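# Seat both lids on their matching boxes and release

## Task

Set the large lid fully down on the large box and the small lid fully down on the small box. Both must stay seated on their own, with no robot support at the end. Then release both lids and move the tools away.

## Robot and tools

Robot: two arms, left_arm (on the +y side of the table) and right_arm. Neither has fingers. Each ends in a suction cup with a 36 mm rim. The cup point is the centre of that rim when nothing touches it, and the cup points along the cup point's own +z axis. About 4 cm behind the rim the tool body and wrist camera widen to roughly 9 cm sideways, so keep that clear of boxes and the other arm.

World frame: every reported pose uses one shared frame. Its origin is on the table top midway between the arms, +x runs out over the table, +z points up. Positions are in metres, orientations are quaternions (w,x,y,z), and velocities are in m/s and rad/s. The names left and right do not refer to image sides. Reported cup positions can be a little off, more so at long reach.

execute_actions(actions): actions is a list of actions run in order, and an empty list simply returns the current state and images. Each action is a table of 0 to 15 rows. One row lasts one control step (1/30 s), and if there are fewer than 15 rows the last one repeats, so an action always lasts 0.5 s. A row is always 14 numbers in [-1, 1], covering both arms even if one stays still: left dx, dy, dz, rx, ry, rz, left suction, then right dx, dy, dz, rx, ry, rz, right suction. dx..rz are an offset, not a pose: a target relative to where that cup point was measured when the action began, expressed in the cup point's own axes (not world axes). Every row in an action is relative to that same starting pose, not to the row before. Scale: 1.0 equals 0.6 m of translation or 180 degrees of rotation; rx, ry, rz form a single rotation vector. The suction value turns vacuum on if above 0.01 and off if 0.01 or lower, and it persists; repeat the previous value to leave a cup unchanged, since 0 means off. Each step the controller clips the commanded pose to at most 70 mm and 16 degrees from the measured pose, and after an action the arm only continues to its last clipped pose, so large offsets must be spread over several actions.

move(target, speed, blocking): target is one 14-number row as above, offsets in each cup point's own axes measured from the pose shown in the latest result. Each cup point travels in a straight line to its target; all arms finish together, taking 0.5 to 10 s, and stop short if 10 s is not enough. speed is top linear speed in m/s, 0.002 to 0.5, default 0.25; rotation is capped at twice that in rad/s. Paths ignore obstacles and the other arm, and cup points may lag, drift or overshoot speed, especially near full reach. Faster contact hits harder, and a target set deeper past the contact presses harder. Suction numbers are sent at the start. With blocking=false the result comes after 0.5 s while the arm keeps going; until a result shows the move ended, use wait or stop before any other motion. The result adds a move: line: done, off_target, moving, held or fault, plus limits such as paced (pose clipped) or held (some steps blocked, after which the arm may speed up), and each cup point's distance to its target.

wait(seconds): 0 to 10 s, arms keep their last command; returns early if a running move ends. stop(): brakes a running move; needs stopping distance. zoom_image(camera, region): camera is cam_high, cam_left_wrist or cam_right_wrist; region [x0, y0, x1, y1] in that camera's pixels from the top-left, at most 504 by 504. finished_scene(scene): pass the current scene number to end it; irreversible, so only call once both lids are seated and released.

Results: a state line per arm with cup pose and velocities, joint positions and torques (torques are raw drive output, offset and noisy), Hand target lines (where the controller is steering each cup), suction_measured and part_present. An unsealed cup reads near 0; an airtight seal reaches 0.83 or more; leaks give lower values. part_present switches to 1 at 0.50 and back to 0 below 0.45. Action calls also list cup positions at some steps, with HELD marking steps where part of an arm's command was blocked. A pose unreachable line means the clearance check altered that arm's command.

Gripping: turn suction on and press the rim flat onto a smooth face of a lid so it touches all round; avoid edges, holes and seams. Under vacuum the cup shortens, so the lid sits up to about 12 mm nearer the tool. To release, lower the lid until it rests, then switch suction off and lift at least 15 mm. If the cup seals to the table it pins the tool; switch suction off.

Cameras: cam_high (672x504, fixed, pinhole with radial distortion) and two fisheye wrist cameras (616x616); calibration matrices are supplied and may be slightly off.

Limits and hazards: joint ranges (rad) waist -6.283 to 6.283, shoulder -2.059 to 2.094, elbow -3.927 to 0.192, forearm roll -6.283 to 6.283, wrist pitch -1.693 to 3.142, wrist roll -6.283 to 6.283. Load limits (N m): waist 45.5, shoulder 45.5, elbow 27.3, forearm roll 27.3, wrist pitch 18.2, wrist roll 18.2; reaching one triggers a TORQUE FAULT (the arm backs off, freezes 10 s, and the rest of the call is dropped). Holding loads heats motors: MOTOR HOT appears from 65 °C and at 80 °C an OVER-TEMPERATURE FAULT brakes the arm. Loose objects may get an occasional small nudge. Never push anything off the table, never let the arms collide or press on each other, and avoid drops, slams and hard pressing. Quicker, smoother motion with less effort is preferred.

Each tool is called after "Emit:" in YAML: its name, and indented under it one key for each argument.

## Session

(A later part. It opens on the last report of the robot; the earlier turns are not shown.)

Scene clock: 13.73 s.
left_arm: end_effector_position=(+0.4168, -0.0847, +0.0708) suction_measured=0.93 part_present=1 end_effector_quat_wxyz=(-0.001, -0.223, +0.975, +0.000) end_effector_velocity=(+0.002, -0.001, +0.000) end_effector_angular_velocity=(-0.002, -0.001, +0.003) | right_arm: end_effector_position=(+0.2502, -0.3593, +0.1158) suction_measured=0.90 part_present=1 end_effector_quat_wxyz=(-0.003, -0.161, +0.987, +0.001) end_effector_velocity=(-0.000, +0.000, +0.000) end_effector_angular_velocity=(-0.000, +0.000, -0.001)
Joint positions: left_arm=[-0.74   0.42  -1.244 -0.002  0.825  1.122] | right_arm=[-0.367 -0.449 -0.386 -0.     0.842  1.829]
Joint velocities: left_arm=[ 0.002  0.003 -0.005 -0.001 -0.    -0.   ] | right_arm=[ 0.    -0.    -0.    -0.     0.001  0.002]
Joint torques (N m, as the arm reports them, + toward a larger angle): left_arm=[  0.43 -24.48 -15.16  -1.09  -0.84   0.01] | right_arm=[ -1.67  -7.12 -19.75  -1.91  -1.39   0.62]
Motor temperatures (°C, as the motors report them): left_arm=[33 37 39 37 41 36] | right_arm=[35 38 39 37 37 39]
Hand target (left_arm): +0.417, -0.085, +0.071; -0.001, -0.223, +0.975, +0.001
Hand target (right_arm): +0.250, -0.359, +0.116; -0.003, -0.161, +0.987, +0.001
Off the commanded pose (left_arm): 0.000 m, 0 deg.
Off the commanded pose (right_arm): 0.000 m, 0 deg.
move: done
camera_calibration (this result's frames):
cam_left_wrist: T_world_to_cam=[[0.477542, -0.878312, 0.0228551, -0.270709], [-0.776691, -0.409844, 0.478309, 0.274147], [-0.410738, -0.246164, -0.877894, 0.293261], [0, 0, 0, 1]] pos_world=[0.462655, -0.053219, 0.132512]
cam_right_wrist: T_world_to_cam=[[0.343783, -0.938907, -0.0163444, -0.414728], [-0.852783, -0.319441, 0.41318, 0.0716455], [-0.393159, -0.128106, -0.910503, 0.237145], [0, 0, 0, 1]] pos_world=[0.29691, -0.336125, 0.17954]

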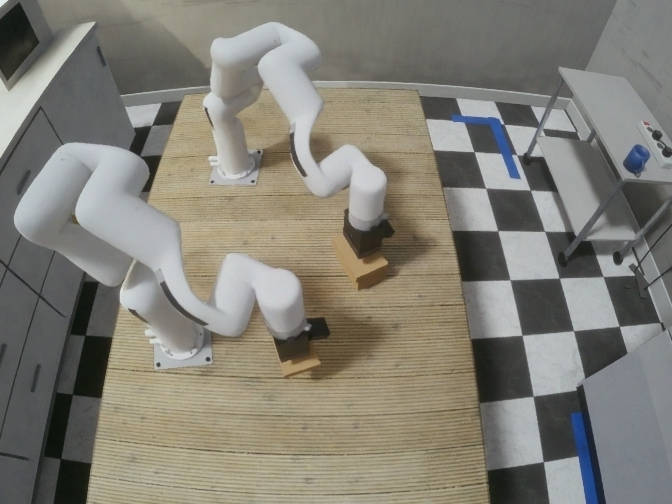

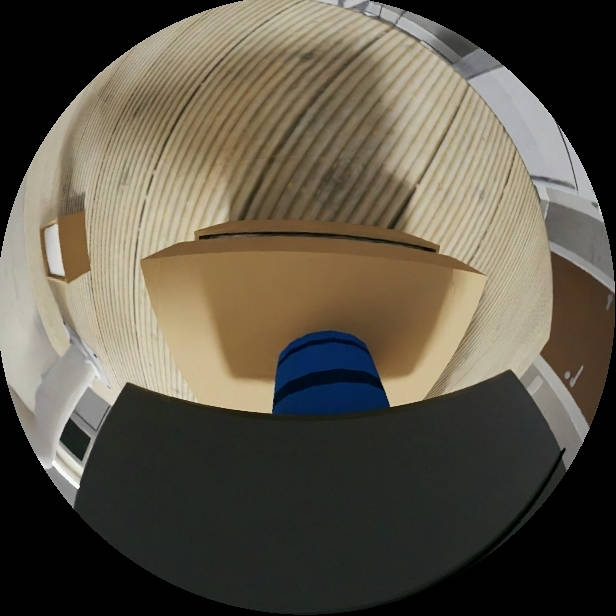

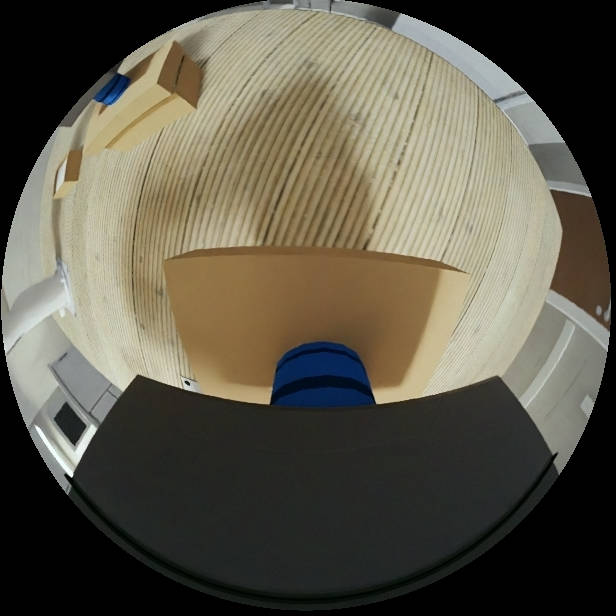

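Emit:
move:
  target: [-0.0125,-0.0014,0.003,0,0,0,1,0,0,0,0,0,0,1]
  speed: 0.03

Emit:
move:
  target: [0,0,0.022,0,0,0,1,0,0,0,0,0,0,1]
  speed: 0.012

Scene clock: 15.27 s.
left_arm: end_effector_position=(+0.4238, -0.0823, +0.0690) suction_measured=0.93 part_present=1 end_effector_quat_wxyz=(-0.001, -0.223, +0.975, +0.000) end_effector_velocity=(+0.002, -0.000, +0.001) end_effector_angular_velocity=(-0.002, -0.002, -0.002) | right_arm: end_effector_position=(+0.2502, -0.3593, +0.1158) suction_measured=0.90 part_present=1 end_effector_quat_wxyz=(-0.003, -0.161, +0.987, +0.001) end_effector_velocity=(-0.000, -0.001, -0.000) end_effector_angular_velocity=(-0.001, -0.000, -0.000)
Joint positions: left_arm=[-0.728  0.433 -1.258 -0.002  0.826  1.134] | right_arm=[-0.367 -0.449 -0.386 -0.     0.842  1.829]
Joint velocities: left_arm=[ 0.002  0.001 -0.004  0.     0.001  0.004] | right_arm=[-0.001 -0.     0.    -0.001 -0.    -0.   ]
Joint torques (N m, as the arm reports them, + toward a larger angle): left_arm=[  0.66 -24.14 -15.13  -1.07  -0.82  -0.03] | right_arm=[ -1.65  -6.96 -19.84  -1.88  -1.27   0.56]
Motor temperatures (°C, as the motors report them): left_arm=[33 37 39 37 41 36] | right_arm=[35 38 40 37 37 39]
Hand target (left_arm): +0.424, -0.082, +0.069; -0.001, -0.223, +0.975, +0.000
Hand target (right_arm): +0.250, -0.359, +0.116; -0.003, -0.161, +0.987, +0.001
Off the commanded pose (left_arm): 0.000 m, 0 deg.
Off the commanded pose (right_arm): 0.000 m, 0 deg.
move: done
camera_calibration (this result's frames):
cam_left_wrist: T_world_to_cam=[[0.477563, -0.8783, 0.0228736, -0.27184], [-0.776678, -0.40985, 0.478325, 0.281435], [-0.410738, -0.246195, -0.877885, 0.295169], [0, 0, 0, 1]] pos_world=[0.469642, -0.0507419, 0.130725]
cam_right_wrist: T_world_to_cam=[[0.343783, -0.938907, -0.0163444, -0.414728], [-0.852783, -0.319441, 0.41318, 0.0716456], [-0.393159, -0.128106, -0.910503, 0.237145], [0, 0, 0, 1]] pos_world=[0.29691, -0.336125, 0.17954]

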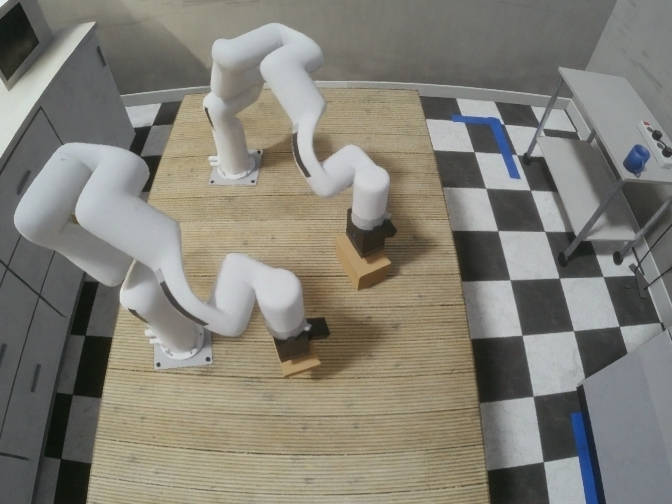

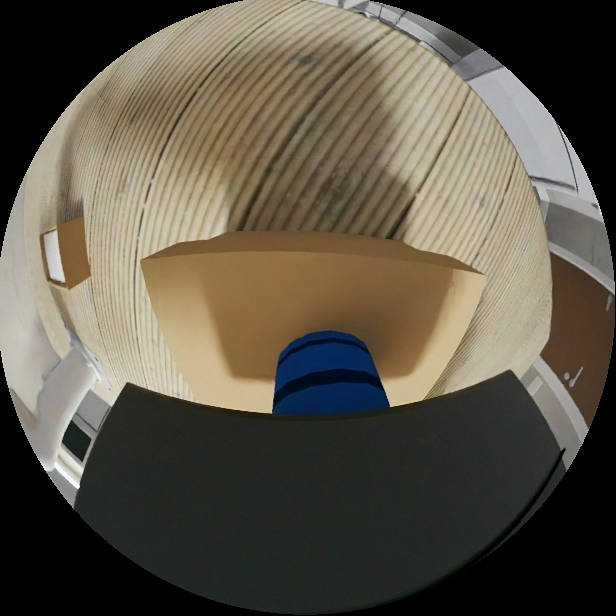

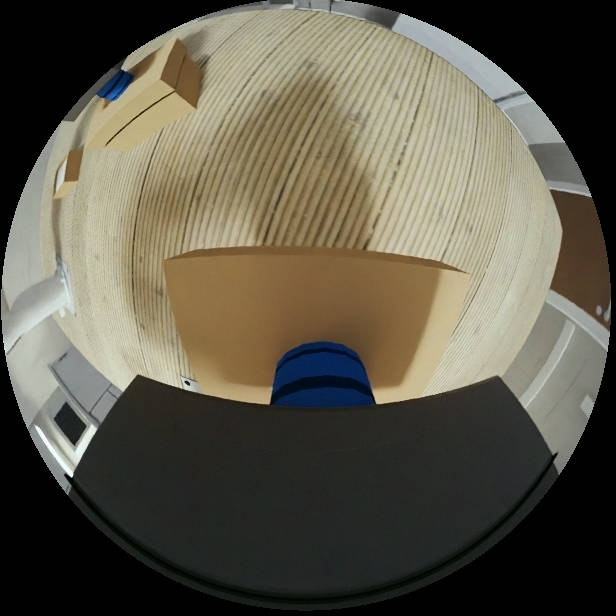

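Scene clock: 16.60 s.
left_arm: end_effector_position=(+0.4237, -0.0822, +0.0559) suction_measured=0.93 part_present=1 end_effector_quat_wxyz=(-0.001, -0.223, +0.975, +0.001) end_effector_velocity=(+0.001, -0.001, -0.000) end_effector_angular_velocity=(-0.003, -0.003, +0.001) | right_arm: end_effector_position=(+0.2502, -0.3593, +0.1158) suction_measured=0.90 part_present=1 end_effector_quat_wxyz=(-0.003, -0.161, +0.987, +0.001) end_effector_velocity=(+0.000, -0.000, +0.000) end_effector_angular_velocity=(-0.000, -0.002, -0.002)
Joint positions: left_arm=[-0.728  0.456 -1.25  -0.002  0.796  1.134] | right_arm=[-0.367 -0.449 -0.386 -0.     0.842  1.829]
Joint velocities: left_arm=[ 0.001  0.001 -0.001 -0.001 -0.005 -0.   ] | right_arm=[-0.    -0.    -0.    -0.    -0.001  0.002]
Joint torques (N m, as the arm reports them, + toward a larger angle): left_arm=[  0.83 -24.6  -15.1   -0.97  -0.81  -0.02] | right_arm=[ -1.73  -6.99 -19.94  -1.95  -1.33   0.56]
Motor temperatures (°C, as the motors report them): left_arm=[33 37 40 37 41 36] | right_arm=[35 38 40 37 37 39]
Hand target (left_arm): +0.424, -0.082, +0.056; -0.001, -0.223, +0.975, +0.000
Hand target (right_arm): +0.250, -0.359, +0.116; -0.003, -0.161, +0.987, +0.001
Off the commanded pose (left_arm): 0.000 m, 0 deg.
Off the commanded pose (right_arm): 0.000 m, 0 deg.
move: done
camera_calibration (this result's frames):
cam_left_wrist: T_world_to_cam=[[0.477592, -0.878288, 0.0227045, -0.271471], [-0.77662, -0.409942, 0.47834, 0.287651], [-0.410813, -0.246084, -0.877881, 0.283705], [0, 0, 0, 1]] pos_world=[0.469598, -0.0506943, 0.117628]
cam_right_wrist: T_world_to_cam=[[0.343783, -0.938907, -0.0163443, -0.414728], [-0.852783, -0.319441, 0.41318, 0.0716456], [-0.393159, -0.128106, -0.910503, 0.237145], [0, 0, 0, 1]] pos_world=[0.29691, -0.336125, 0.17954]

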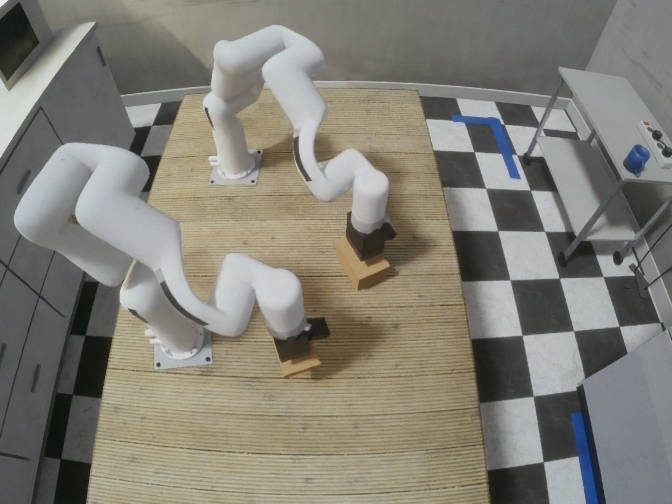

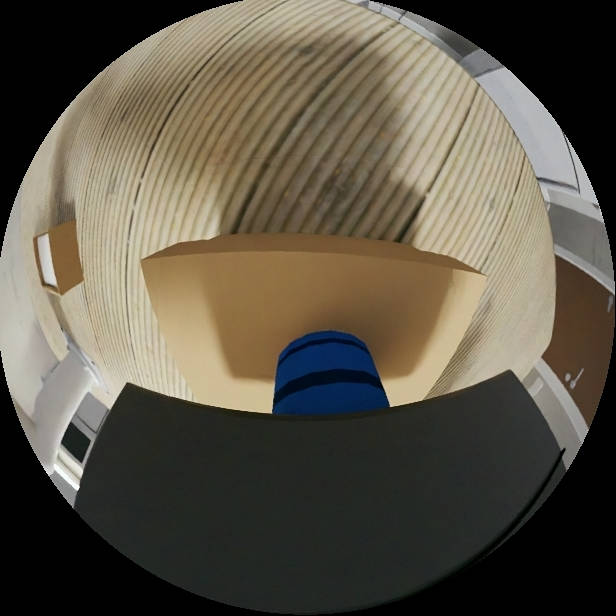

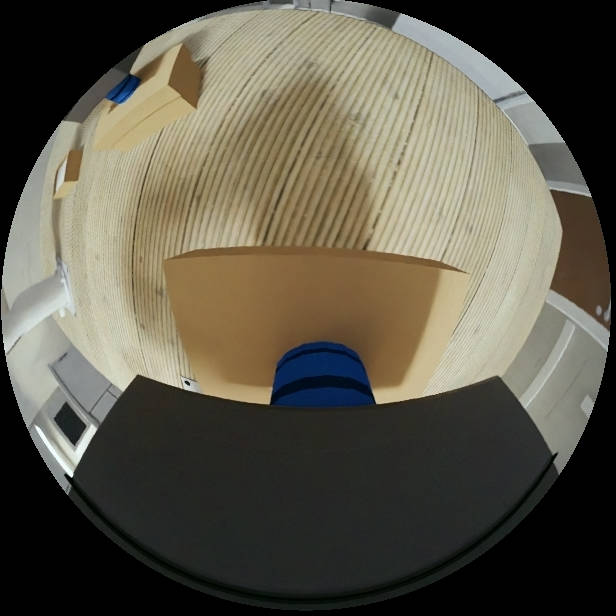

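Emit:
move:
  target: [0,0,0.026,0,0,0,1,0,0,0,0,0,0,1]
  speed: 0.015

Scene clock: 17.97 s.
left_arm: end_effector_position=(+0.4237, -0.0821, +0.0404) suction_measured=0.93 part_present=1 end_effector_quat_wxyz=(-0.001, -0.223, +0.975, +0.001) end_effector_velocity=(+0.000, -0.001, -0.001) end_effector_angular_velocity=(-0.000, -0.003, -0.003) | right_arm: end_effector_position=(+0.2502, -0.3593, +0.1158) suction_measured=0.90 part_present=1 end_effector_quat_wxyz=(-0.003, -0.161, +0.987, +0.001) end_effector_velocity=(+0.000, +0.000, -0.000) end_effector_angular_velocity=(-0.001, +0.000, +0.003)
Joint positions: left_arm=[-0.728  0.485 -1.244 -0.002  0.761  1.134] | right_arm=[-0.367 -0.449 -0.386 -0.     0.842  1.829]
Joint velocities: left_arm=[-0.002  0.003 -0.002  0.003 -0.003 -0.001] | right_arm=[ 0.002  0.     0.    -0.001  0.    -0.   ]
Joint torques (N m, as the arm reports them, + toward a larger angle): left_arm=[  0.91 -24.45 -14.7   -0.72  -0.62  -0.01] | right_arm=[ -1.81  -7.09 -19.85  -1.88  -1.31   0.56]
Motor temperatures (°C, as the motors report them): left_arm=[33 37 40 37 41 36] | right_arm=[35 38 40 37 37 39]
Hand target (left_arm): +0.424, -0.082, +0.040; -0.001, -0.223, +0.975, +0.001
Hand target (right_arm): +0.250, -0.359, +0.116; -0.003, -0.161, +0.987, +0.001
Off the commanded pose (left_arm): 0.000 m, 0 deg.
Off the commanded pose (right_arm): 0.000 m, 0 deg.
move: done
camera_calibration (this result's frames):
cam_left_wrist: T_world_to_cam=[[0.477638, -0.878267, 0.0225615, -0.271055], [-0.77657, -0.410043, 0.478334, 0.295039], [-0.410854, -0.245991, -0.877888, 0.270114], [0, 0, 0, 1]] pos_world=[0.469562, -0.0506343, 0.102118]
cam_right_wrist: T_world_to_cam=[[0.343783, -0.938907, -0.0163444, -0.414728], [-0.852783, -0.319441, 0.41318, 0.0716455], [-0.393159, -0.128106, -0.910503, 0.237145], [0, 0, 0, 1]] pos_world=[0.29691, -0.336125, 0.17954]

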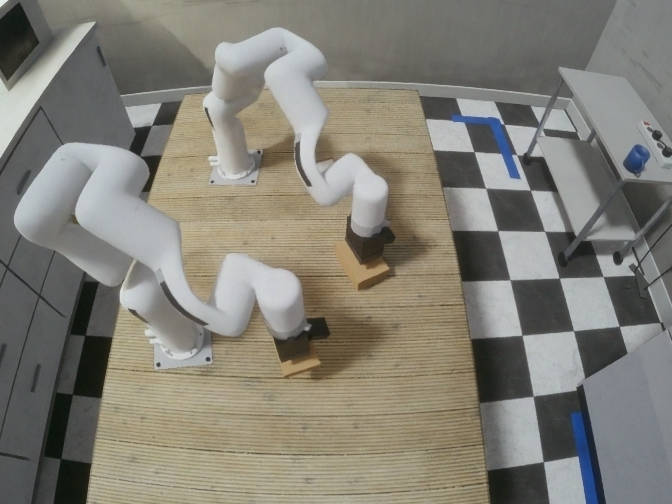

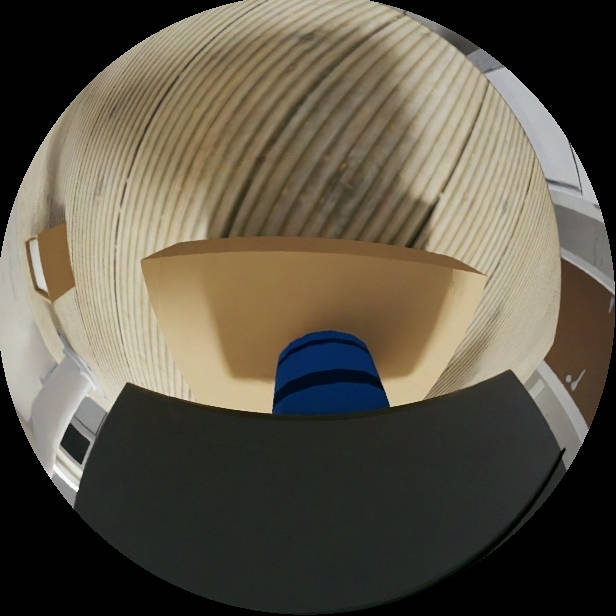

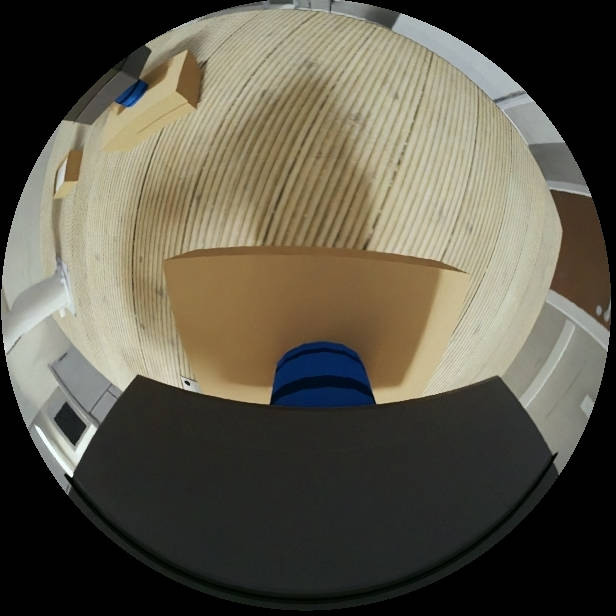

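Emit:
move:
  target: [0,0,0.003,0,0,0,1,0,0,0,0,0,0,1]
  speed: 0.005

Scene clock: 18.77 s.
left_arm: end_effector_position=(+0.4238, -0.0822, +0.0388) suction_measured=0.93 part_present=1 end_effector_quat_wxyz=(-0.001, -0.223, +0.975, +0.000) end_effector_velocity=(-0.000, +0.000, -0.001) end_effector_angular_velocity=(+0.001, +0.001, +0.001) | right_arm: end_effector_position=(+0.2502, -0.3593, +0.1158) suction_measured=0.90 part_present=1 end_effector_quat_wxyz=(-0.003, -0.161, +0.987, +0.001) end_effector_velocity=(+0.000, +0.001, +0.000) end_effector_angular_velocity=(+0.001, -0.001, +0.001)
Joint positions: left_arm=[-0.728  0.489 -1.244 -0.002  0.757  1.134] | right_arm=[-0.367 -0.449 -0.386 -0.     0.842  1.829]
Joint velocities: left_arm=[ 0.     0.002 -0.     0.    -0.001 -0.001] | right_arm=[ 0.001 -0.001  0.     0.001  0.    -0.001]
Joint torques (N m, as the arm reports them, + toward a larger angle): left_arm=[  0.45 -24.28 -14.39  -0.73  -0.59   0.05] | right_arm=[ -1.57  -7.03 -19.86  -1.88  -1.32   0.56]
Motor temperatures (°C, as the motors report them): left_arm=[33 37 40 37 41 36] | right_arm=[35 38 40 37 37 39]
Hand target (left_arm): +0.424, -0.082, +0.039; -0.001, -0.223, +0.975, +0.001
Hand target (right_arm): +0.250, -0.359, +0.116; -0.003, -0.161, +0.987, +0.001
Off the commanded pose (left_arm): 0.000 m, 0 deg.
Off the commanded pose (right_arm): 0.000 m, 0 deg.
move: done
camera_calibration (this result's frames):
cam_left_wrist: T_world_to_cam=[[0.47766, -0.878247, 0.022882, -0.271137], [-0.77668, -0.40996, 0.478226, 0.295915], [-0.41062, -0.246202, -0.877938, 0.268616], [0, 0, 0, 1]] pos_world=[0.469641, -0.0506779, 0.100518]
cam_right_wrist: T_world_to_cam=[[0.343783, -0.938907, -0.0163444, -0.414728], [-0.852783, -0.319441, 0.41318, 0.0716455], [-0.393159, -0.128106, -0.910502, 0.237145], [0, 0, 0, 1]] pos_world=[0.29691, -0.336125, 0.17954]

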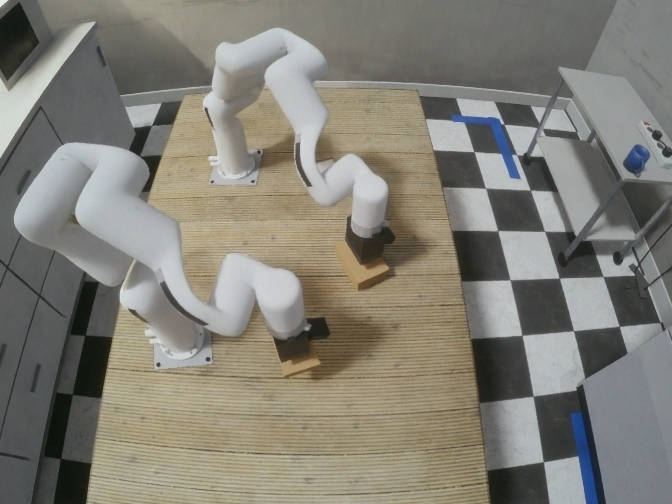

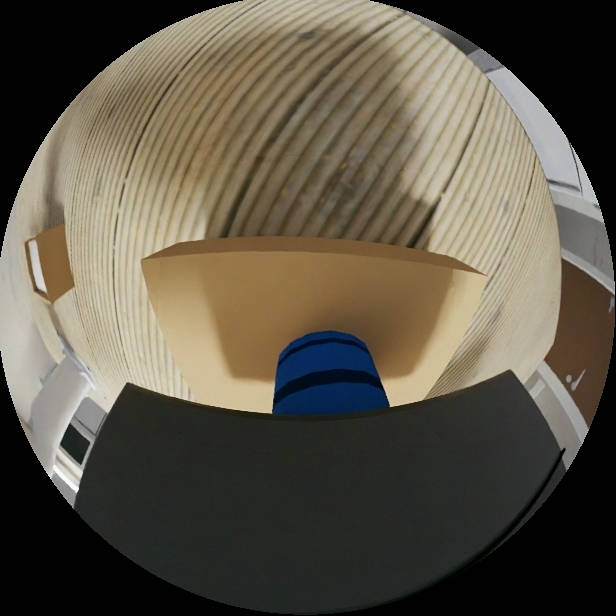

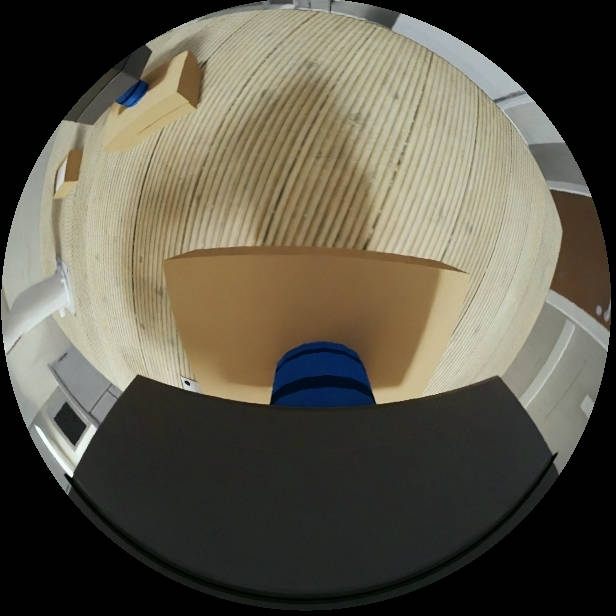

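Emit:
execute_actions:
  actions:
    - [[0,0,0,0,0,0,0,0,0,0,0,0,0,1]]

Emit:
move:
  target: [0,0,-0.09,0,0,0,0,0,0,0,0,0,0,1]
  speed: 0.15

Emit:
move:
  target: [-0.1,1.0,-0.2,0,0,0,0,-0.4147,0.8967,0.05,0,0,0,1]
  speed: 0.3

Emit:
zoom_image:
  camera: "cam_right_wrist"
  region: [140, 185, 310, 285]

Emit:
zoom_image:
  camera: "cam_right_wrist"
  region: [320, 185, 490, 285]

Scene clock: 20.03 s.
left_arm: end_effector_position=(+0.4246, -0.0829, +0.0399) suction_measured=0.00 part_present=0 end_effector_quat_wxyz=(-0.000, -0.223, +0.975, -0.001) end_effector_velocity=(-0.001, +0.001, -0.003) end_effector_angular_velocity=(+0.004, +0.003, -0.003) | right_arm: end_effector_position=(+0.2502, -0.3593, +0.1158) suction_measured=0.90 part_present=1 end_effector_quat_wxyz=(-0.003, -0.161, +0.987, +0.001) end_effector_velocity=(+0.000, +0.000, +0.000) end_effector_angular_velocity=(-0.000, -0.001, +0.000)
Joint positions: left_arm=[-0.728  0.488 -1.245 -0.002  0.757  1.134] | right_arm=[-0.367 -0.449 -0.386 -0.     0.842  1.829]
Joint velocities: left_arm=[0.    0.004 0.001 0.001 0.    0.003] | right_arm=[ 0.001 -0.001  0.     0.    -0.001  0.   ]
Joint torques (N m, as the arm reports them, + toward a larger angle): left_arm=[  0.19 -17.55  -9.89  -0.98   0.07   0.16] | right_arm=[ -1.56  -7.05 -19.88  -1.79  -1.29   0.55]
Motor temperatures (°C, as the motors report them): left_arm=[33 37 40 37 41 36] | right_arm=[35 38 40 37 37 39]
Hand target (left_arm): +0.424, -0.082, +0.039; -0.001, -0.223, +0.975, +0.000
Hand target (right_arm): +0.250, -0.359, +0.116; -0.003, -0.161, +0.987, +0.001
Off the commanded pose (left_arm): 0.002 m, 0 deg.
Off the commanded pose (right_arm): 0.000 m, 0 deg.
Step readings (end_effector_position):
0: left_arm (+0.4237, -0.0822, +0.0386) | right_arm (+0.2502, -0.3593, +0.1158)
1: left_arm (+0.4237, -0.0822, +0.0386) | right_arm (+0.2502, -0.3593, +0.1158)
2: left_arm (+0.4238, -0.0822, +0.0387) | right_arm (+0.2502, -0.3593, +0.1158)
4: left_arm (+0.4246, -0.0830, +0.0403) | right_arm (+0.2502, -0.3593, +0.1158)
8: left_arm (+0.4250, -0.0833, +0.0409) | right_arm (+0.2502, -0.3593, +0.1158)
15: end_effector_position above
camera_calibration (this result's frames):
cam_left_wrist: T_world_to_cam=[[0.477633, -0.878177, 0.0259202, -0.272292], [-0.777759, -0.408927, 0.477356, 0.296259], [-0.408604, -0.248161, -0.878327, 0.26876], [0, 0, 0, 1]] pos_world=[0.47029, -0.0512768, 0.101696]
cam_right_wrist: T_world_to_cam=[[0.343783, -0.938907, -0.0163446, -0.414728], [-0.852783, -0.319441, 0.413181, 0.0716454], [-0.393159, -0.128106, -0.910502, 0.237145], [0, 0, 0, 1]] pos_world=[0.29691, -0.336125, 0.17954]

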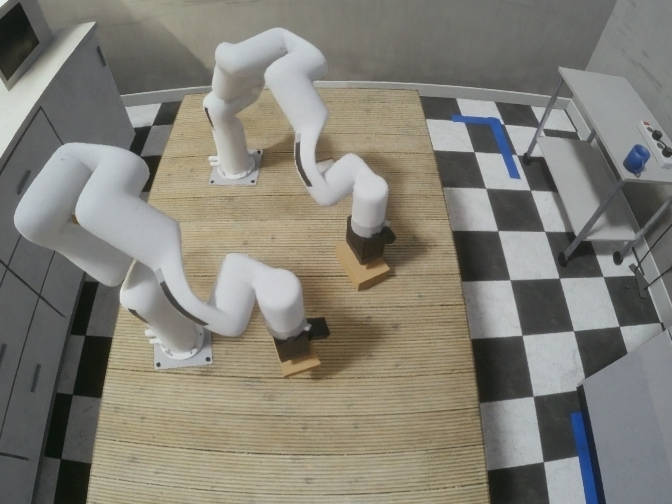

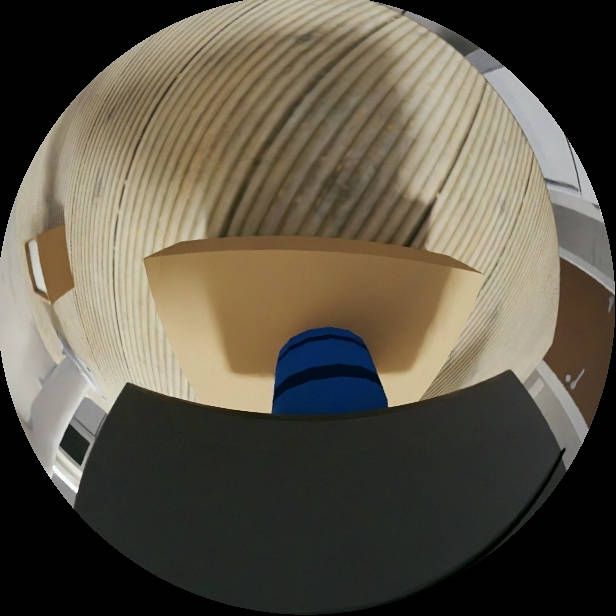

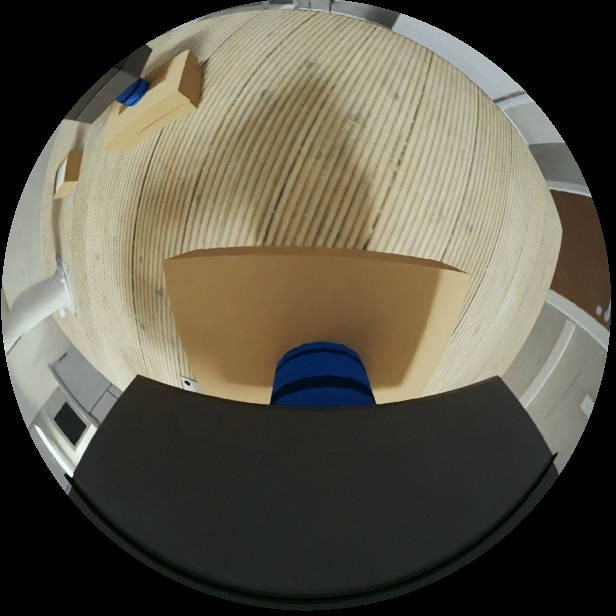

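Scene clock: 20.90 s.
left_arm: end_effector_position=(+0.4242, -0.0827, +0.0932) suction_measured=0.00 part_present=0 end_effector_quat_wxyz=(-0.001, -0.223, +0.975, -0.000) end_effector_velocity=(+0.001, -0.000, +0.004) end_effector_angular_velocity=(-0.003, -0.003, +0.001) | right_arm: end_effector_position=(+0.2502, -0.3593, +0.1158) suction_measured=0.90 part_present=1 end_effector_quat_wxyz=(-0.003, -0.161, +0.987, +0.001) end_effector_velocity=(+0.001, +0.000, +0.000) end_effector_angular_velocity=(-0.001, -0.002, +0.003)
Joint positions: left_arm=[-0.728  0.394 -1.275 -0.002  0.881  1.134] | right_arm=[-0.367 -0.449 -0.386 -0.     0.842  1.829]
Joint velocities: left_arm=[ 0.001 -0.005 -0.005  0.     0.006 -0.   ] | right_arm=[ 0.002 -0.001 -0.    -0.001 -0.001 -0.001]
Joint torques (N m, as the arm reports them, + toward a larger angle): left_arm=[  0.27 -23.87 -15.53  -0.97  -0.8   -0.16] | right_arm=[ -1.74  -6.92 -19.86  -1.91  -1.28   0.57]
Motor temperatures (°C, as the motors report them): left_arm=[33 37 40 37 41 36] | right_arm=[35 38 40 37 37 39]
Hand target (left_arm): +0.424, -0.083, +0.094; -0.000, -0.223, +0.975, -0.001
Hand target (right_arm): +0.250, -0.359, +0.116; -0.003, -0.161, +0.987, +0.001
Off the commanded pose (left_arm): 0.001 m, 0 deg.
Off the commanded pose (right_arm): 0.000 m, 0 deg.
move: done
camera_calibration (this result's frames):
cam_left_wrist: T_world_to_cam=[[0.477499, -0.878283, 0.024764, -0.27309], [-0.77735, -0.409151, 0.477831, 0.270415], [-0.409539, -0.247414, -0.878103, 0.315908], [0, 0, 0, 1]] pos_world=[0.469984, -0.0510504, 0.15495]
cam_right_wrist: T_world_to_cam=[[0.343783, -0.938907, -0.0163445, -0.414728], [-0.852783, -0.319442, 0.413181, 0.0716453], [-0.393159, -0.128106, -0.910502, 0.237144], [0, 0, 0, 1]] pos_world=[0.29691, -0.336125, 0.17954]

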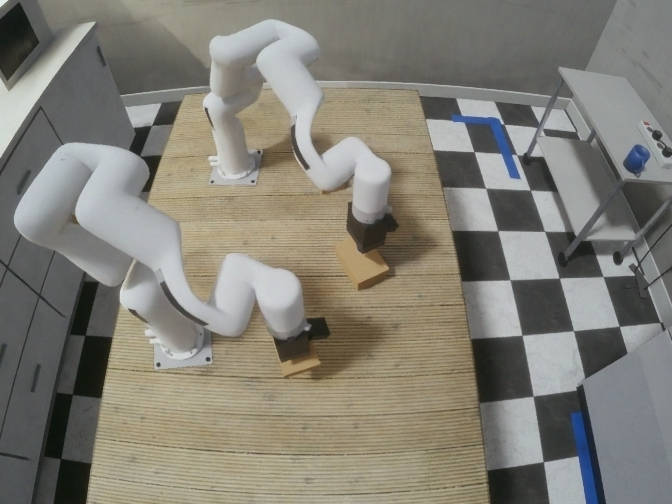

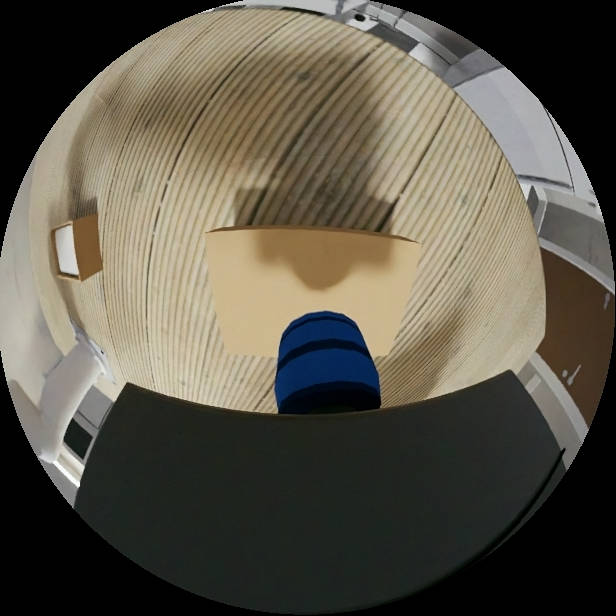

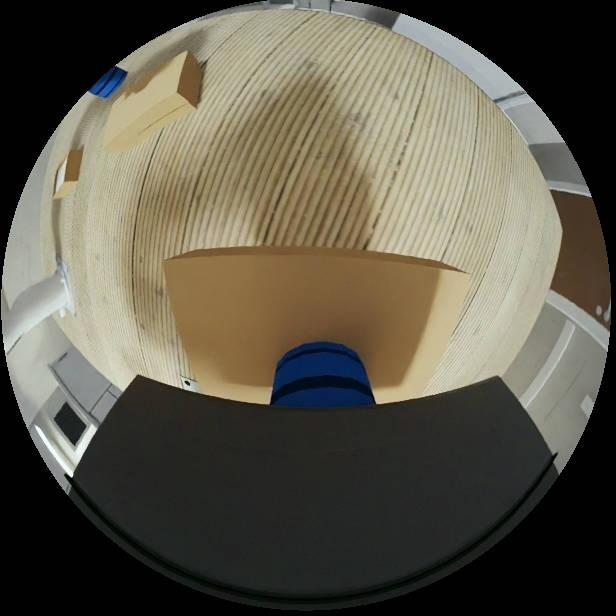

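Scene clock: 23.67 s.
left_arm: end_effector_position=(+0.2176, +0.4836, +0.2129) suction_measured=0.00 part_present=0 end_effector_quat_wxyz=(+0.000, -0.223, +0.975, -0.002) end_effector_velocity=(-0.000, +0.001, +0.000) end_effector_angular_velocity=(-0.005, -0.001, +0.001) | right_arm: end_effector_position=(+0.3162, +0.2279, +0.0853) suction_measured=0.90 part_present=1 end_effector_quat_wxyz=(-0.002, -0.161, +0.987, -0.002) end_effector_velocity=(-0.000, +0.002, -0.001) end_effector_angular_velocity=(-0.008, +0.007, -0.001)
Joint positions: left_arm=[ 0.828 -0.788 -0.462 -0.004  1.252  2.691] | right_arm=[ 0.801  0.725 -1.782  0.     1.062  2.996]
Joint velocities: left_arm=[ 0.008  0.006 -0.004 -0.004  0.001  0.009] | right_arm=[ 0.001  0.018 -0.028  0.002  0.02   0.001]
Joint torques (N m, as the arm reports them, + toward a larger angle): left_arm=[  0.43  -3.8  -16.54  -1.08  -0.79   0.02] | right_arm=[ -1.63 -24.63 -21.03  -1.95  -1.21   0.56]
Motor temperatures (°C, as the motors report them): left_arm=[33 37 40 37 41 36] | right_arm=[35 38 41 37 37 39]
Hand target (left_arm): +0.217, +0.484, +0.213; +0.000, -0.223, +0.975, -0.002
Hand target (right_arm): +0.316, +0.228, +0.085; -0.002, -0.161, +0.987, -0.002
Off the commanded pose (left_arm): 0.000 m, 0 deg.
Off the commanded pose (right_arm): 0.003 m, 0 deg.
move: done
camera_calibration (this result's frames):
cam_left_wrist: T_world_to_cam=[[0.476547, -0.878679, 0.028745, 0.319546], [-0.778833, -0.406777, 0.477442, 0.283523], [-0.407826, -0.249911, -0.878193, 0.477408], [0, 0, 0, 1]] pos_world=[0.263238, 0.515419, 0.274705]
cam_right_wrist: T_world_to_cam=[[0.343712, -0.93902, -0.010164, 0.112981], [-0.854044, -0.317072, 0.412401, 0.327991], [-0.390475, -0.133066, -0.910946, 0.310839], [0, 0, 0, 1]] pos_world=[0.362661, 0.25145, 0.149042]

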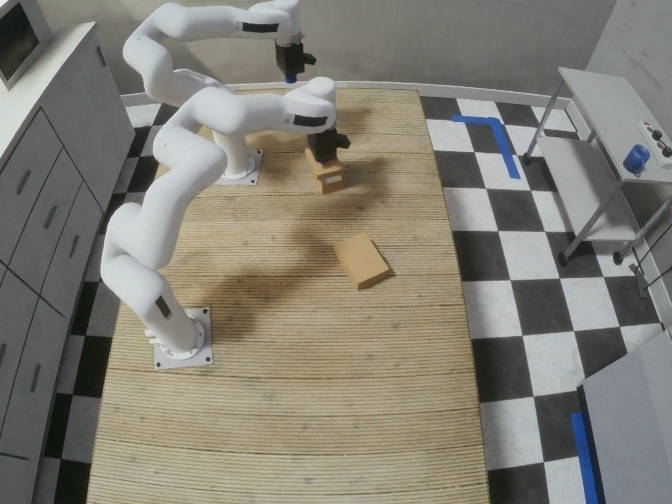

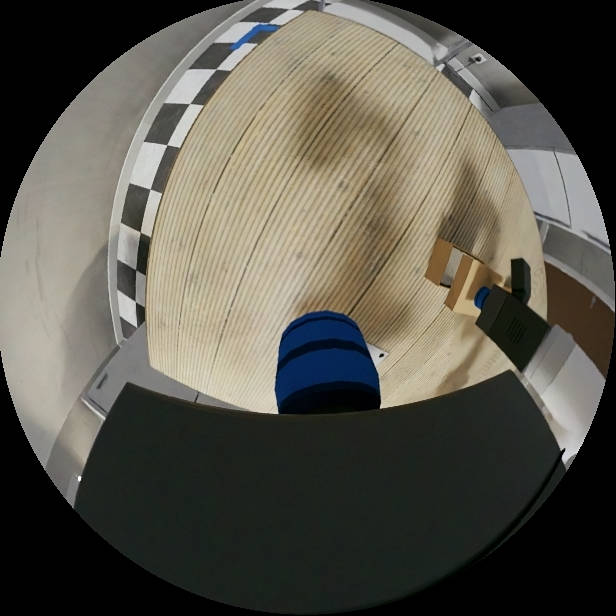

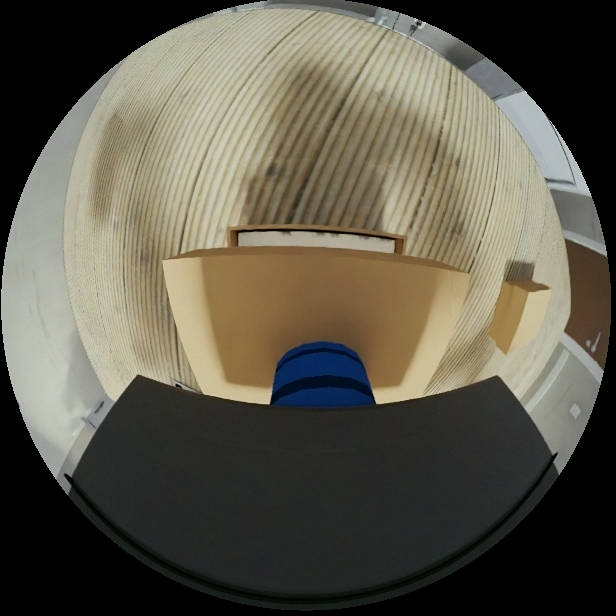

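Region (140, 185, 310, 285) of cam_right_wrist's 616x616 image, scaled by 2.965, with more detail than that image has; it fills the top 296 rows of this view, and the rest is white.

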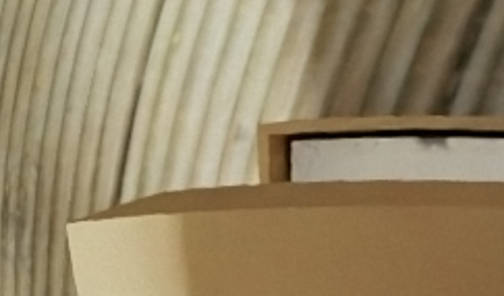

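Region (320, 185, 490, 285) of cam_right_wrist's 616x616 image, scaled by 2.965, with more detail than that image has; it fills the top 296 rows of this view, and the rest is white.

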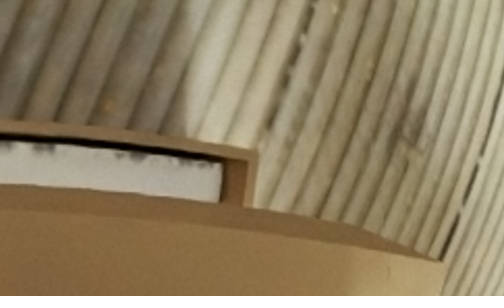

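Emit:
move:
  target: [0,0,0,0,0,0,0,-0.0067,-0.001,0.037,0,0,0.001,1]
  speed: 0.06

Emit:
zoom_image:
  camera: "cam_right_wrist"
  region: [155, 215, 255, 275]

Emit:
zoom_image:
  camera: "cam_right_wrist"
  region: [380, 225, 480, 285]

Scene clock: 24.97 s.
left_arm: end_effector_position=(+0.2176, +0.4837, +0.2129) suction_measured=0.00 part_present=0 end_effector_quat_wxyz=(+0.000, -0.223, +0.975, -0.002) end_effector_velocity=(+0.000, -0.000, -0.001) end_effector_angular_velocity=(-0.003, +0.001, +0.001) | right_arm: end_effector_position=(+0.3202, +0.2287, +0.0635) suction_measured=0.90 part_present=1 end_effector_quat_wxyz=(-0.002, -0.160, +0.987, -0.002) end_effector_velocity=(+0.002, +0.001, +0.000) end_effector_angular_velocity=(+0.005, -0.002, +0.000)
Joint positions: left_arm=[ 0.828 -0.788 -0.462 -0.004  1.252  2.691] | right_arm=[ 0.796  0.764 -1.784  0.     1.024  2.995]
Joint velocities: left_arm=[-0.001  0.002  0.001 -0.001 -0.001 -0.001] | right_arm=[-0.001  0.002 -0.004  0.001 -0.004 -0.002]
Joint torques (N m, as the arm reports them, + toward a larger angle): left_arm=[  0.56  -3.52 -16.5   -1.39  -0.67   0.07] | right_arm=[ -1.63 -24.5  -20.96  -1.93  -1.33   0.59]
Motor temperatures (°C, as the motors report them): left_arm=[33 37 40 37 41 36] | right_arm=[35 38 41 37 37 39]
Hand target (left_arm): +0.218, +0.484, +0.213; +0.000, -0.223, +0.975, -0.002
Hand target (right_arm): +0.320, +0.229, +0.063; -0.002, -0.160, +0.987, -0.002
Off the commanded pose (left_arm): 0.000 m, 0 deg.
Off the commanded pose (right_arm): 0.000 m, 0 deg.
move: done
camera_calibration (this result's frames):
cam_left_wrist: T_world_to_cam=[[0.47655, -0.878677, 0.0287478, 0.319546], [-0.778832, -0.406779, 0.477442, 0.283524], [-0.407824, -0.249915, -0.878193, 0.47741], [0, 0, 0, 1]] pos_world=[0.263237, 0.515421, 0.274706]
cam_right_wrist: T_world_to_cam=[[0.340797, -0.940079, -0.0104138, 0.113302], [-0.855124, -0.314565, 0.412082, 0.340432], [-0.390666, -0.131532, -0.911087, 0.292365], [0, 0, 0, 1]] pos_world=[0.366715, 0.252056, 0.127264]

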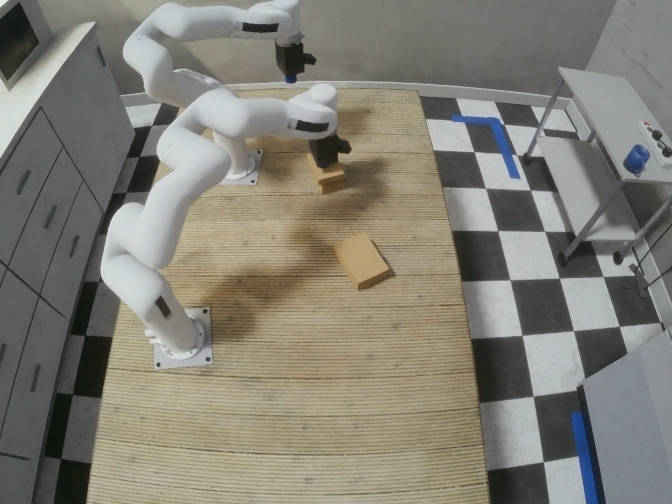

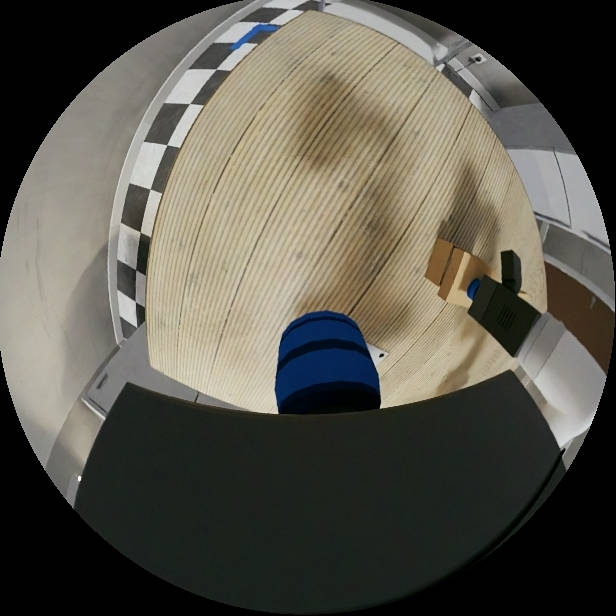

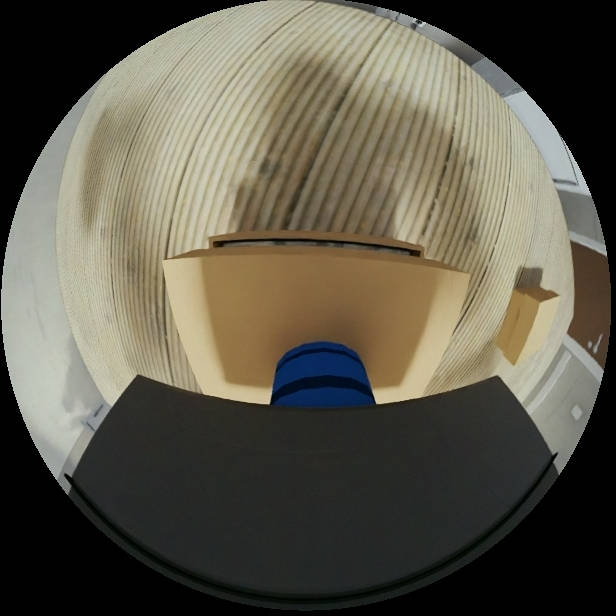

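Region (155, 215, 255, 275) of cam_right_wrist's 616x616 image, scaled by 5.040, with more detail than that image has; it fills the top 302 rows of this view, and the rest is white.

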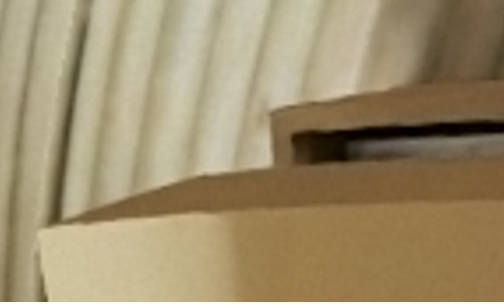

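Region (380, 225, 480, 285) of cam_right_wrist's 616x616 image, scaled by 5.040, with more detail than that image has; it fills the top 302 rows of this view, and the rest is white.

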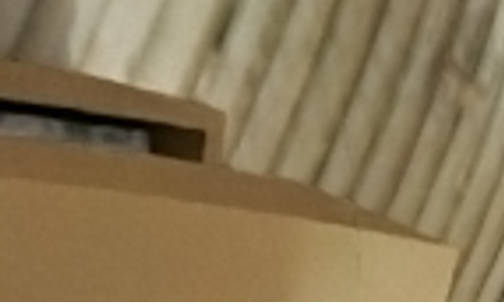

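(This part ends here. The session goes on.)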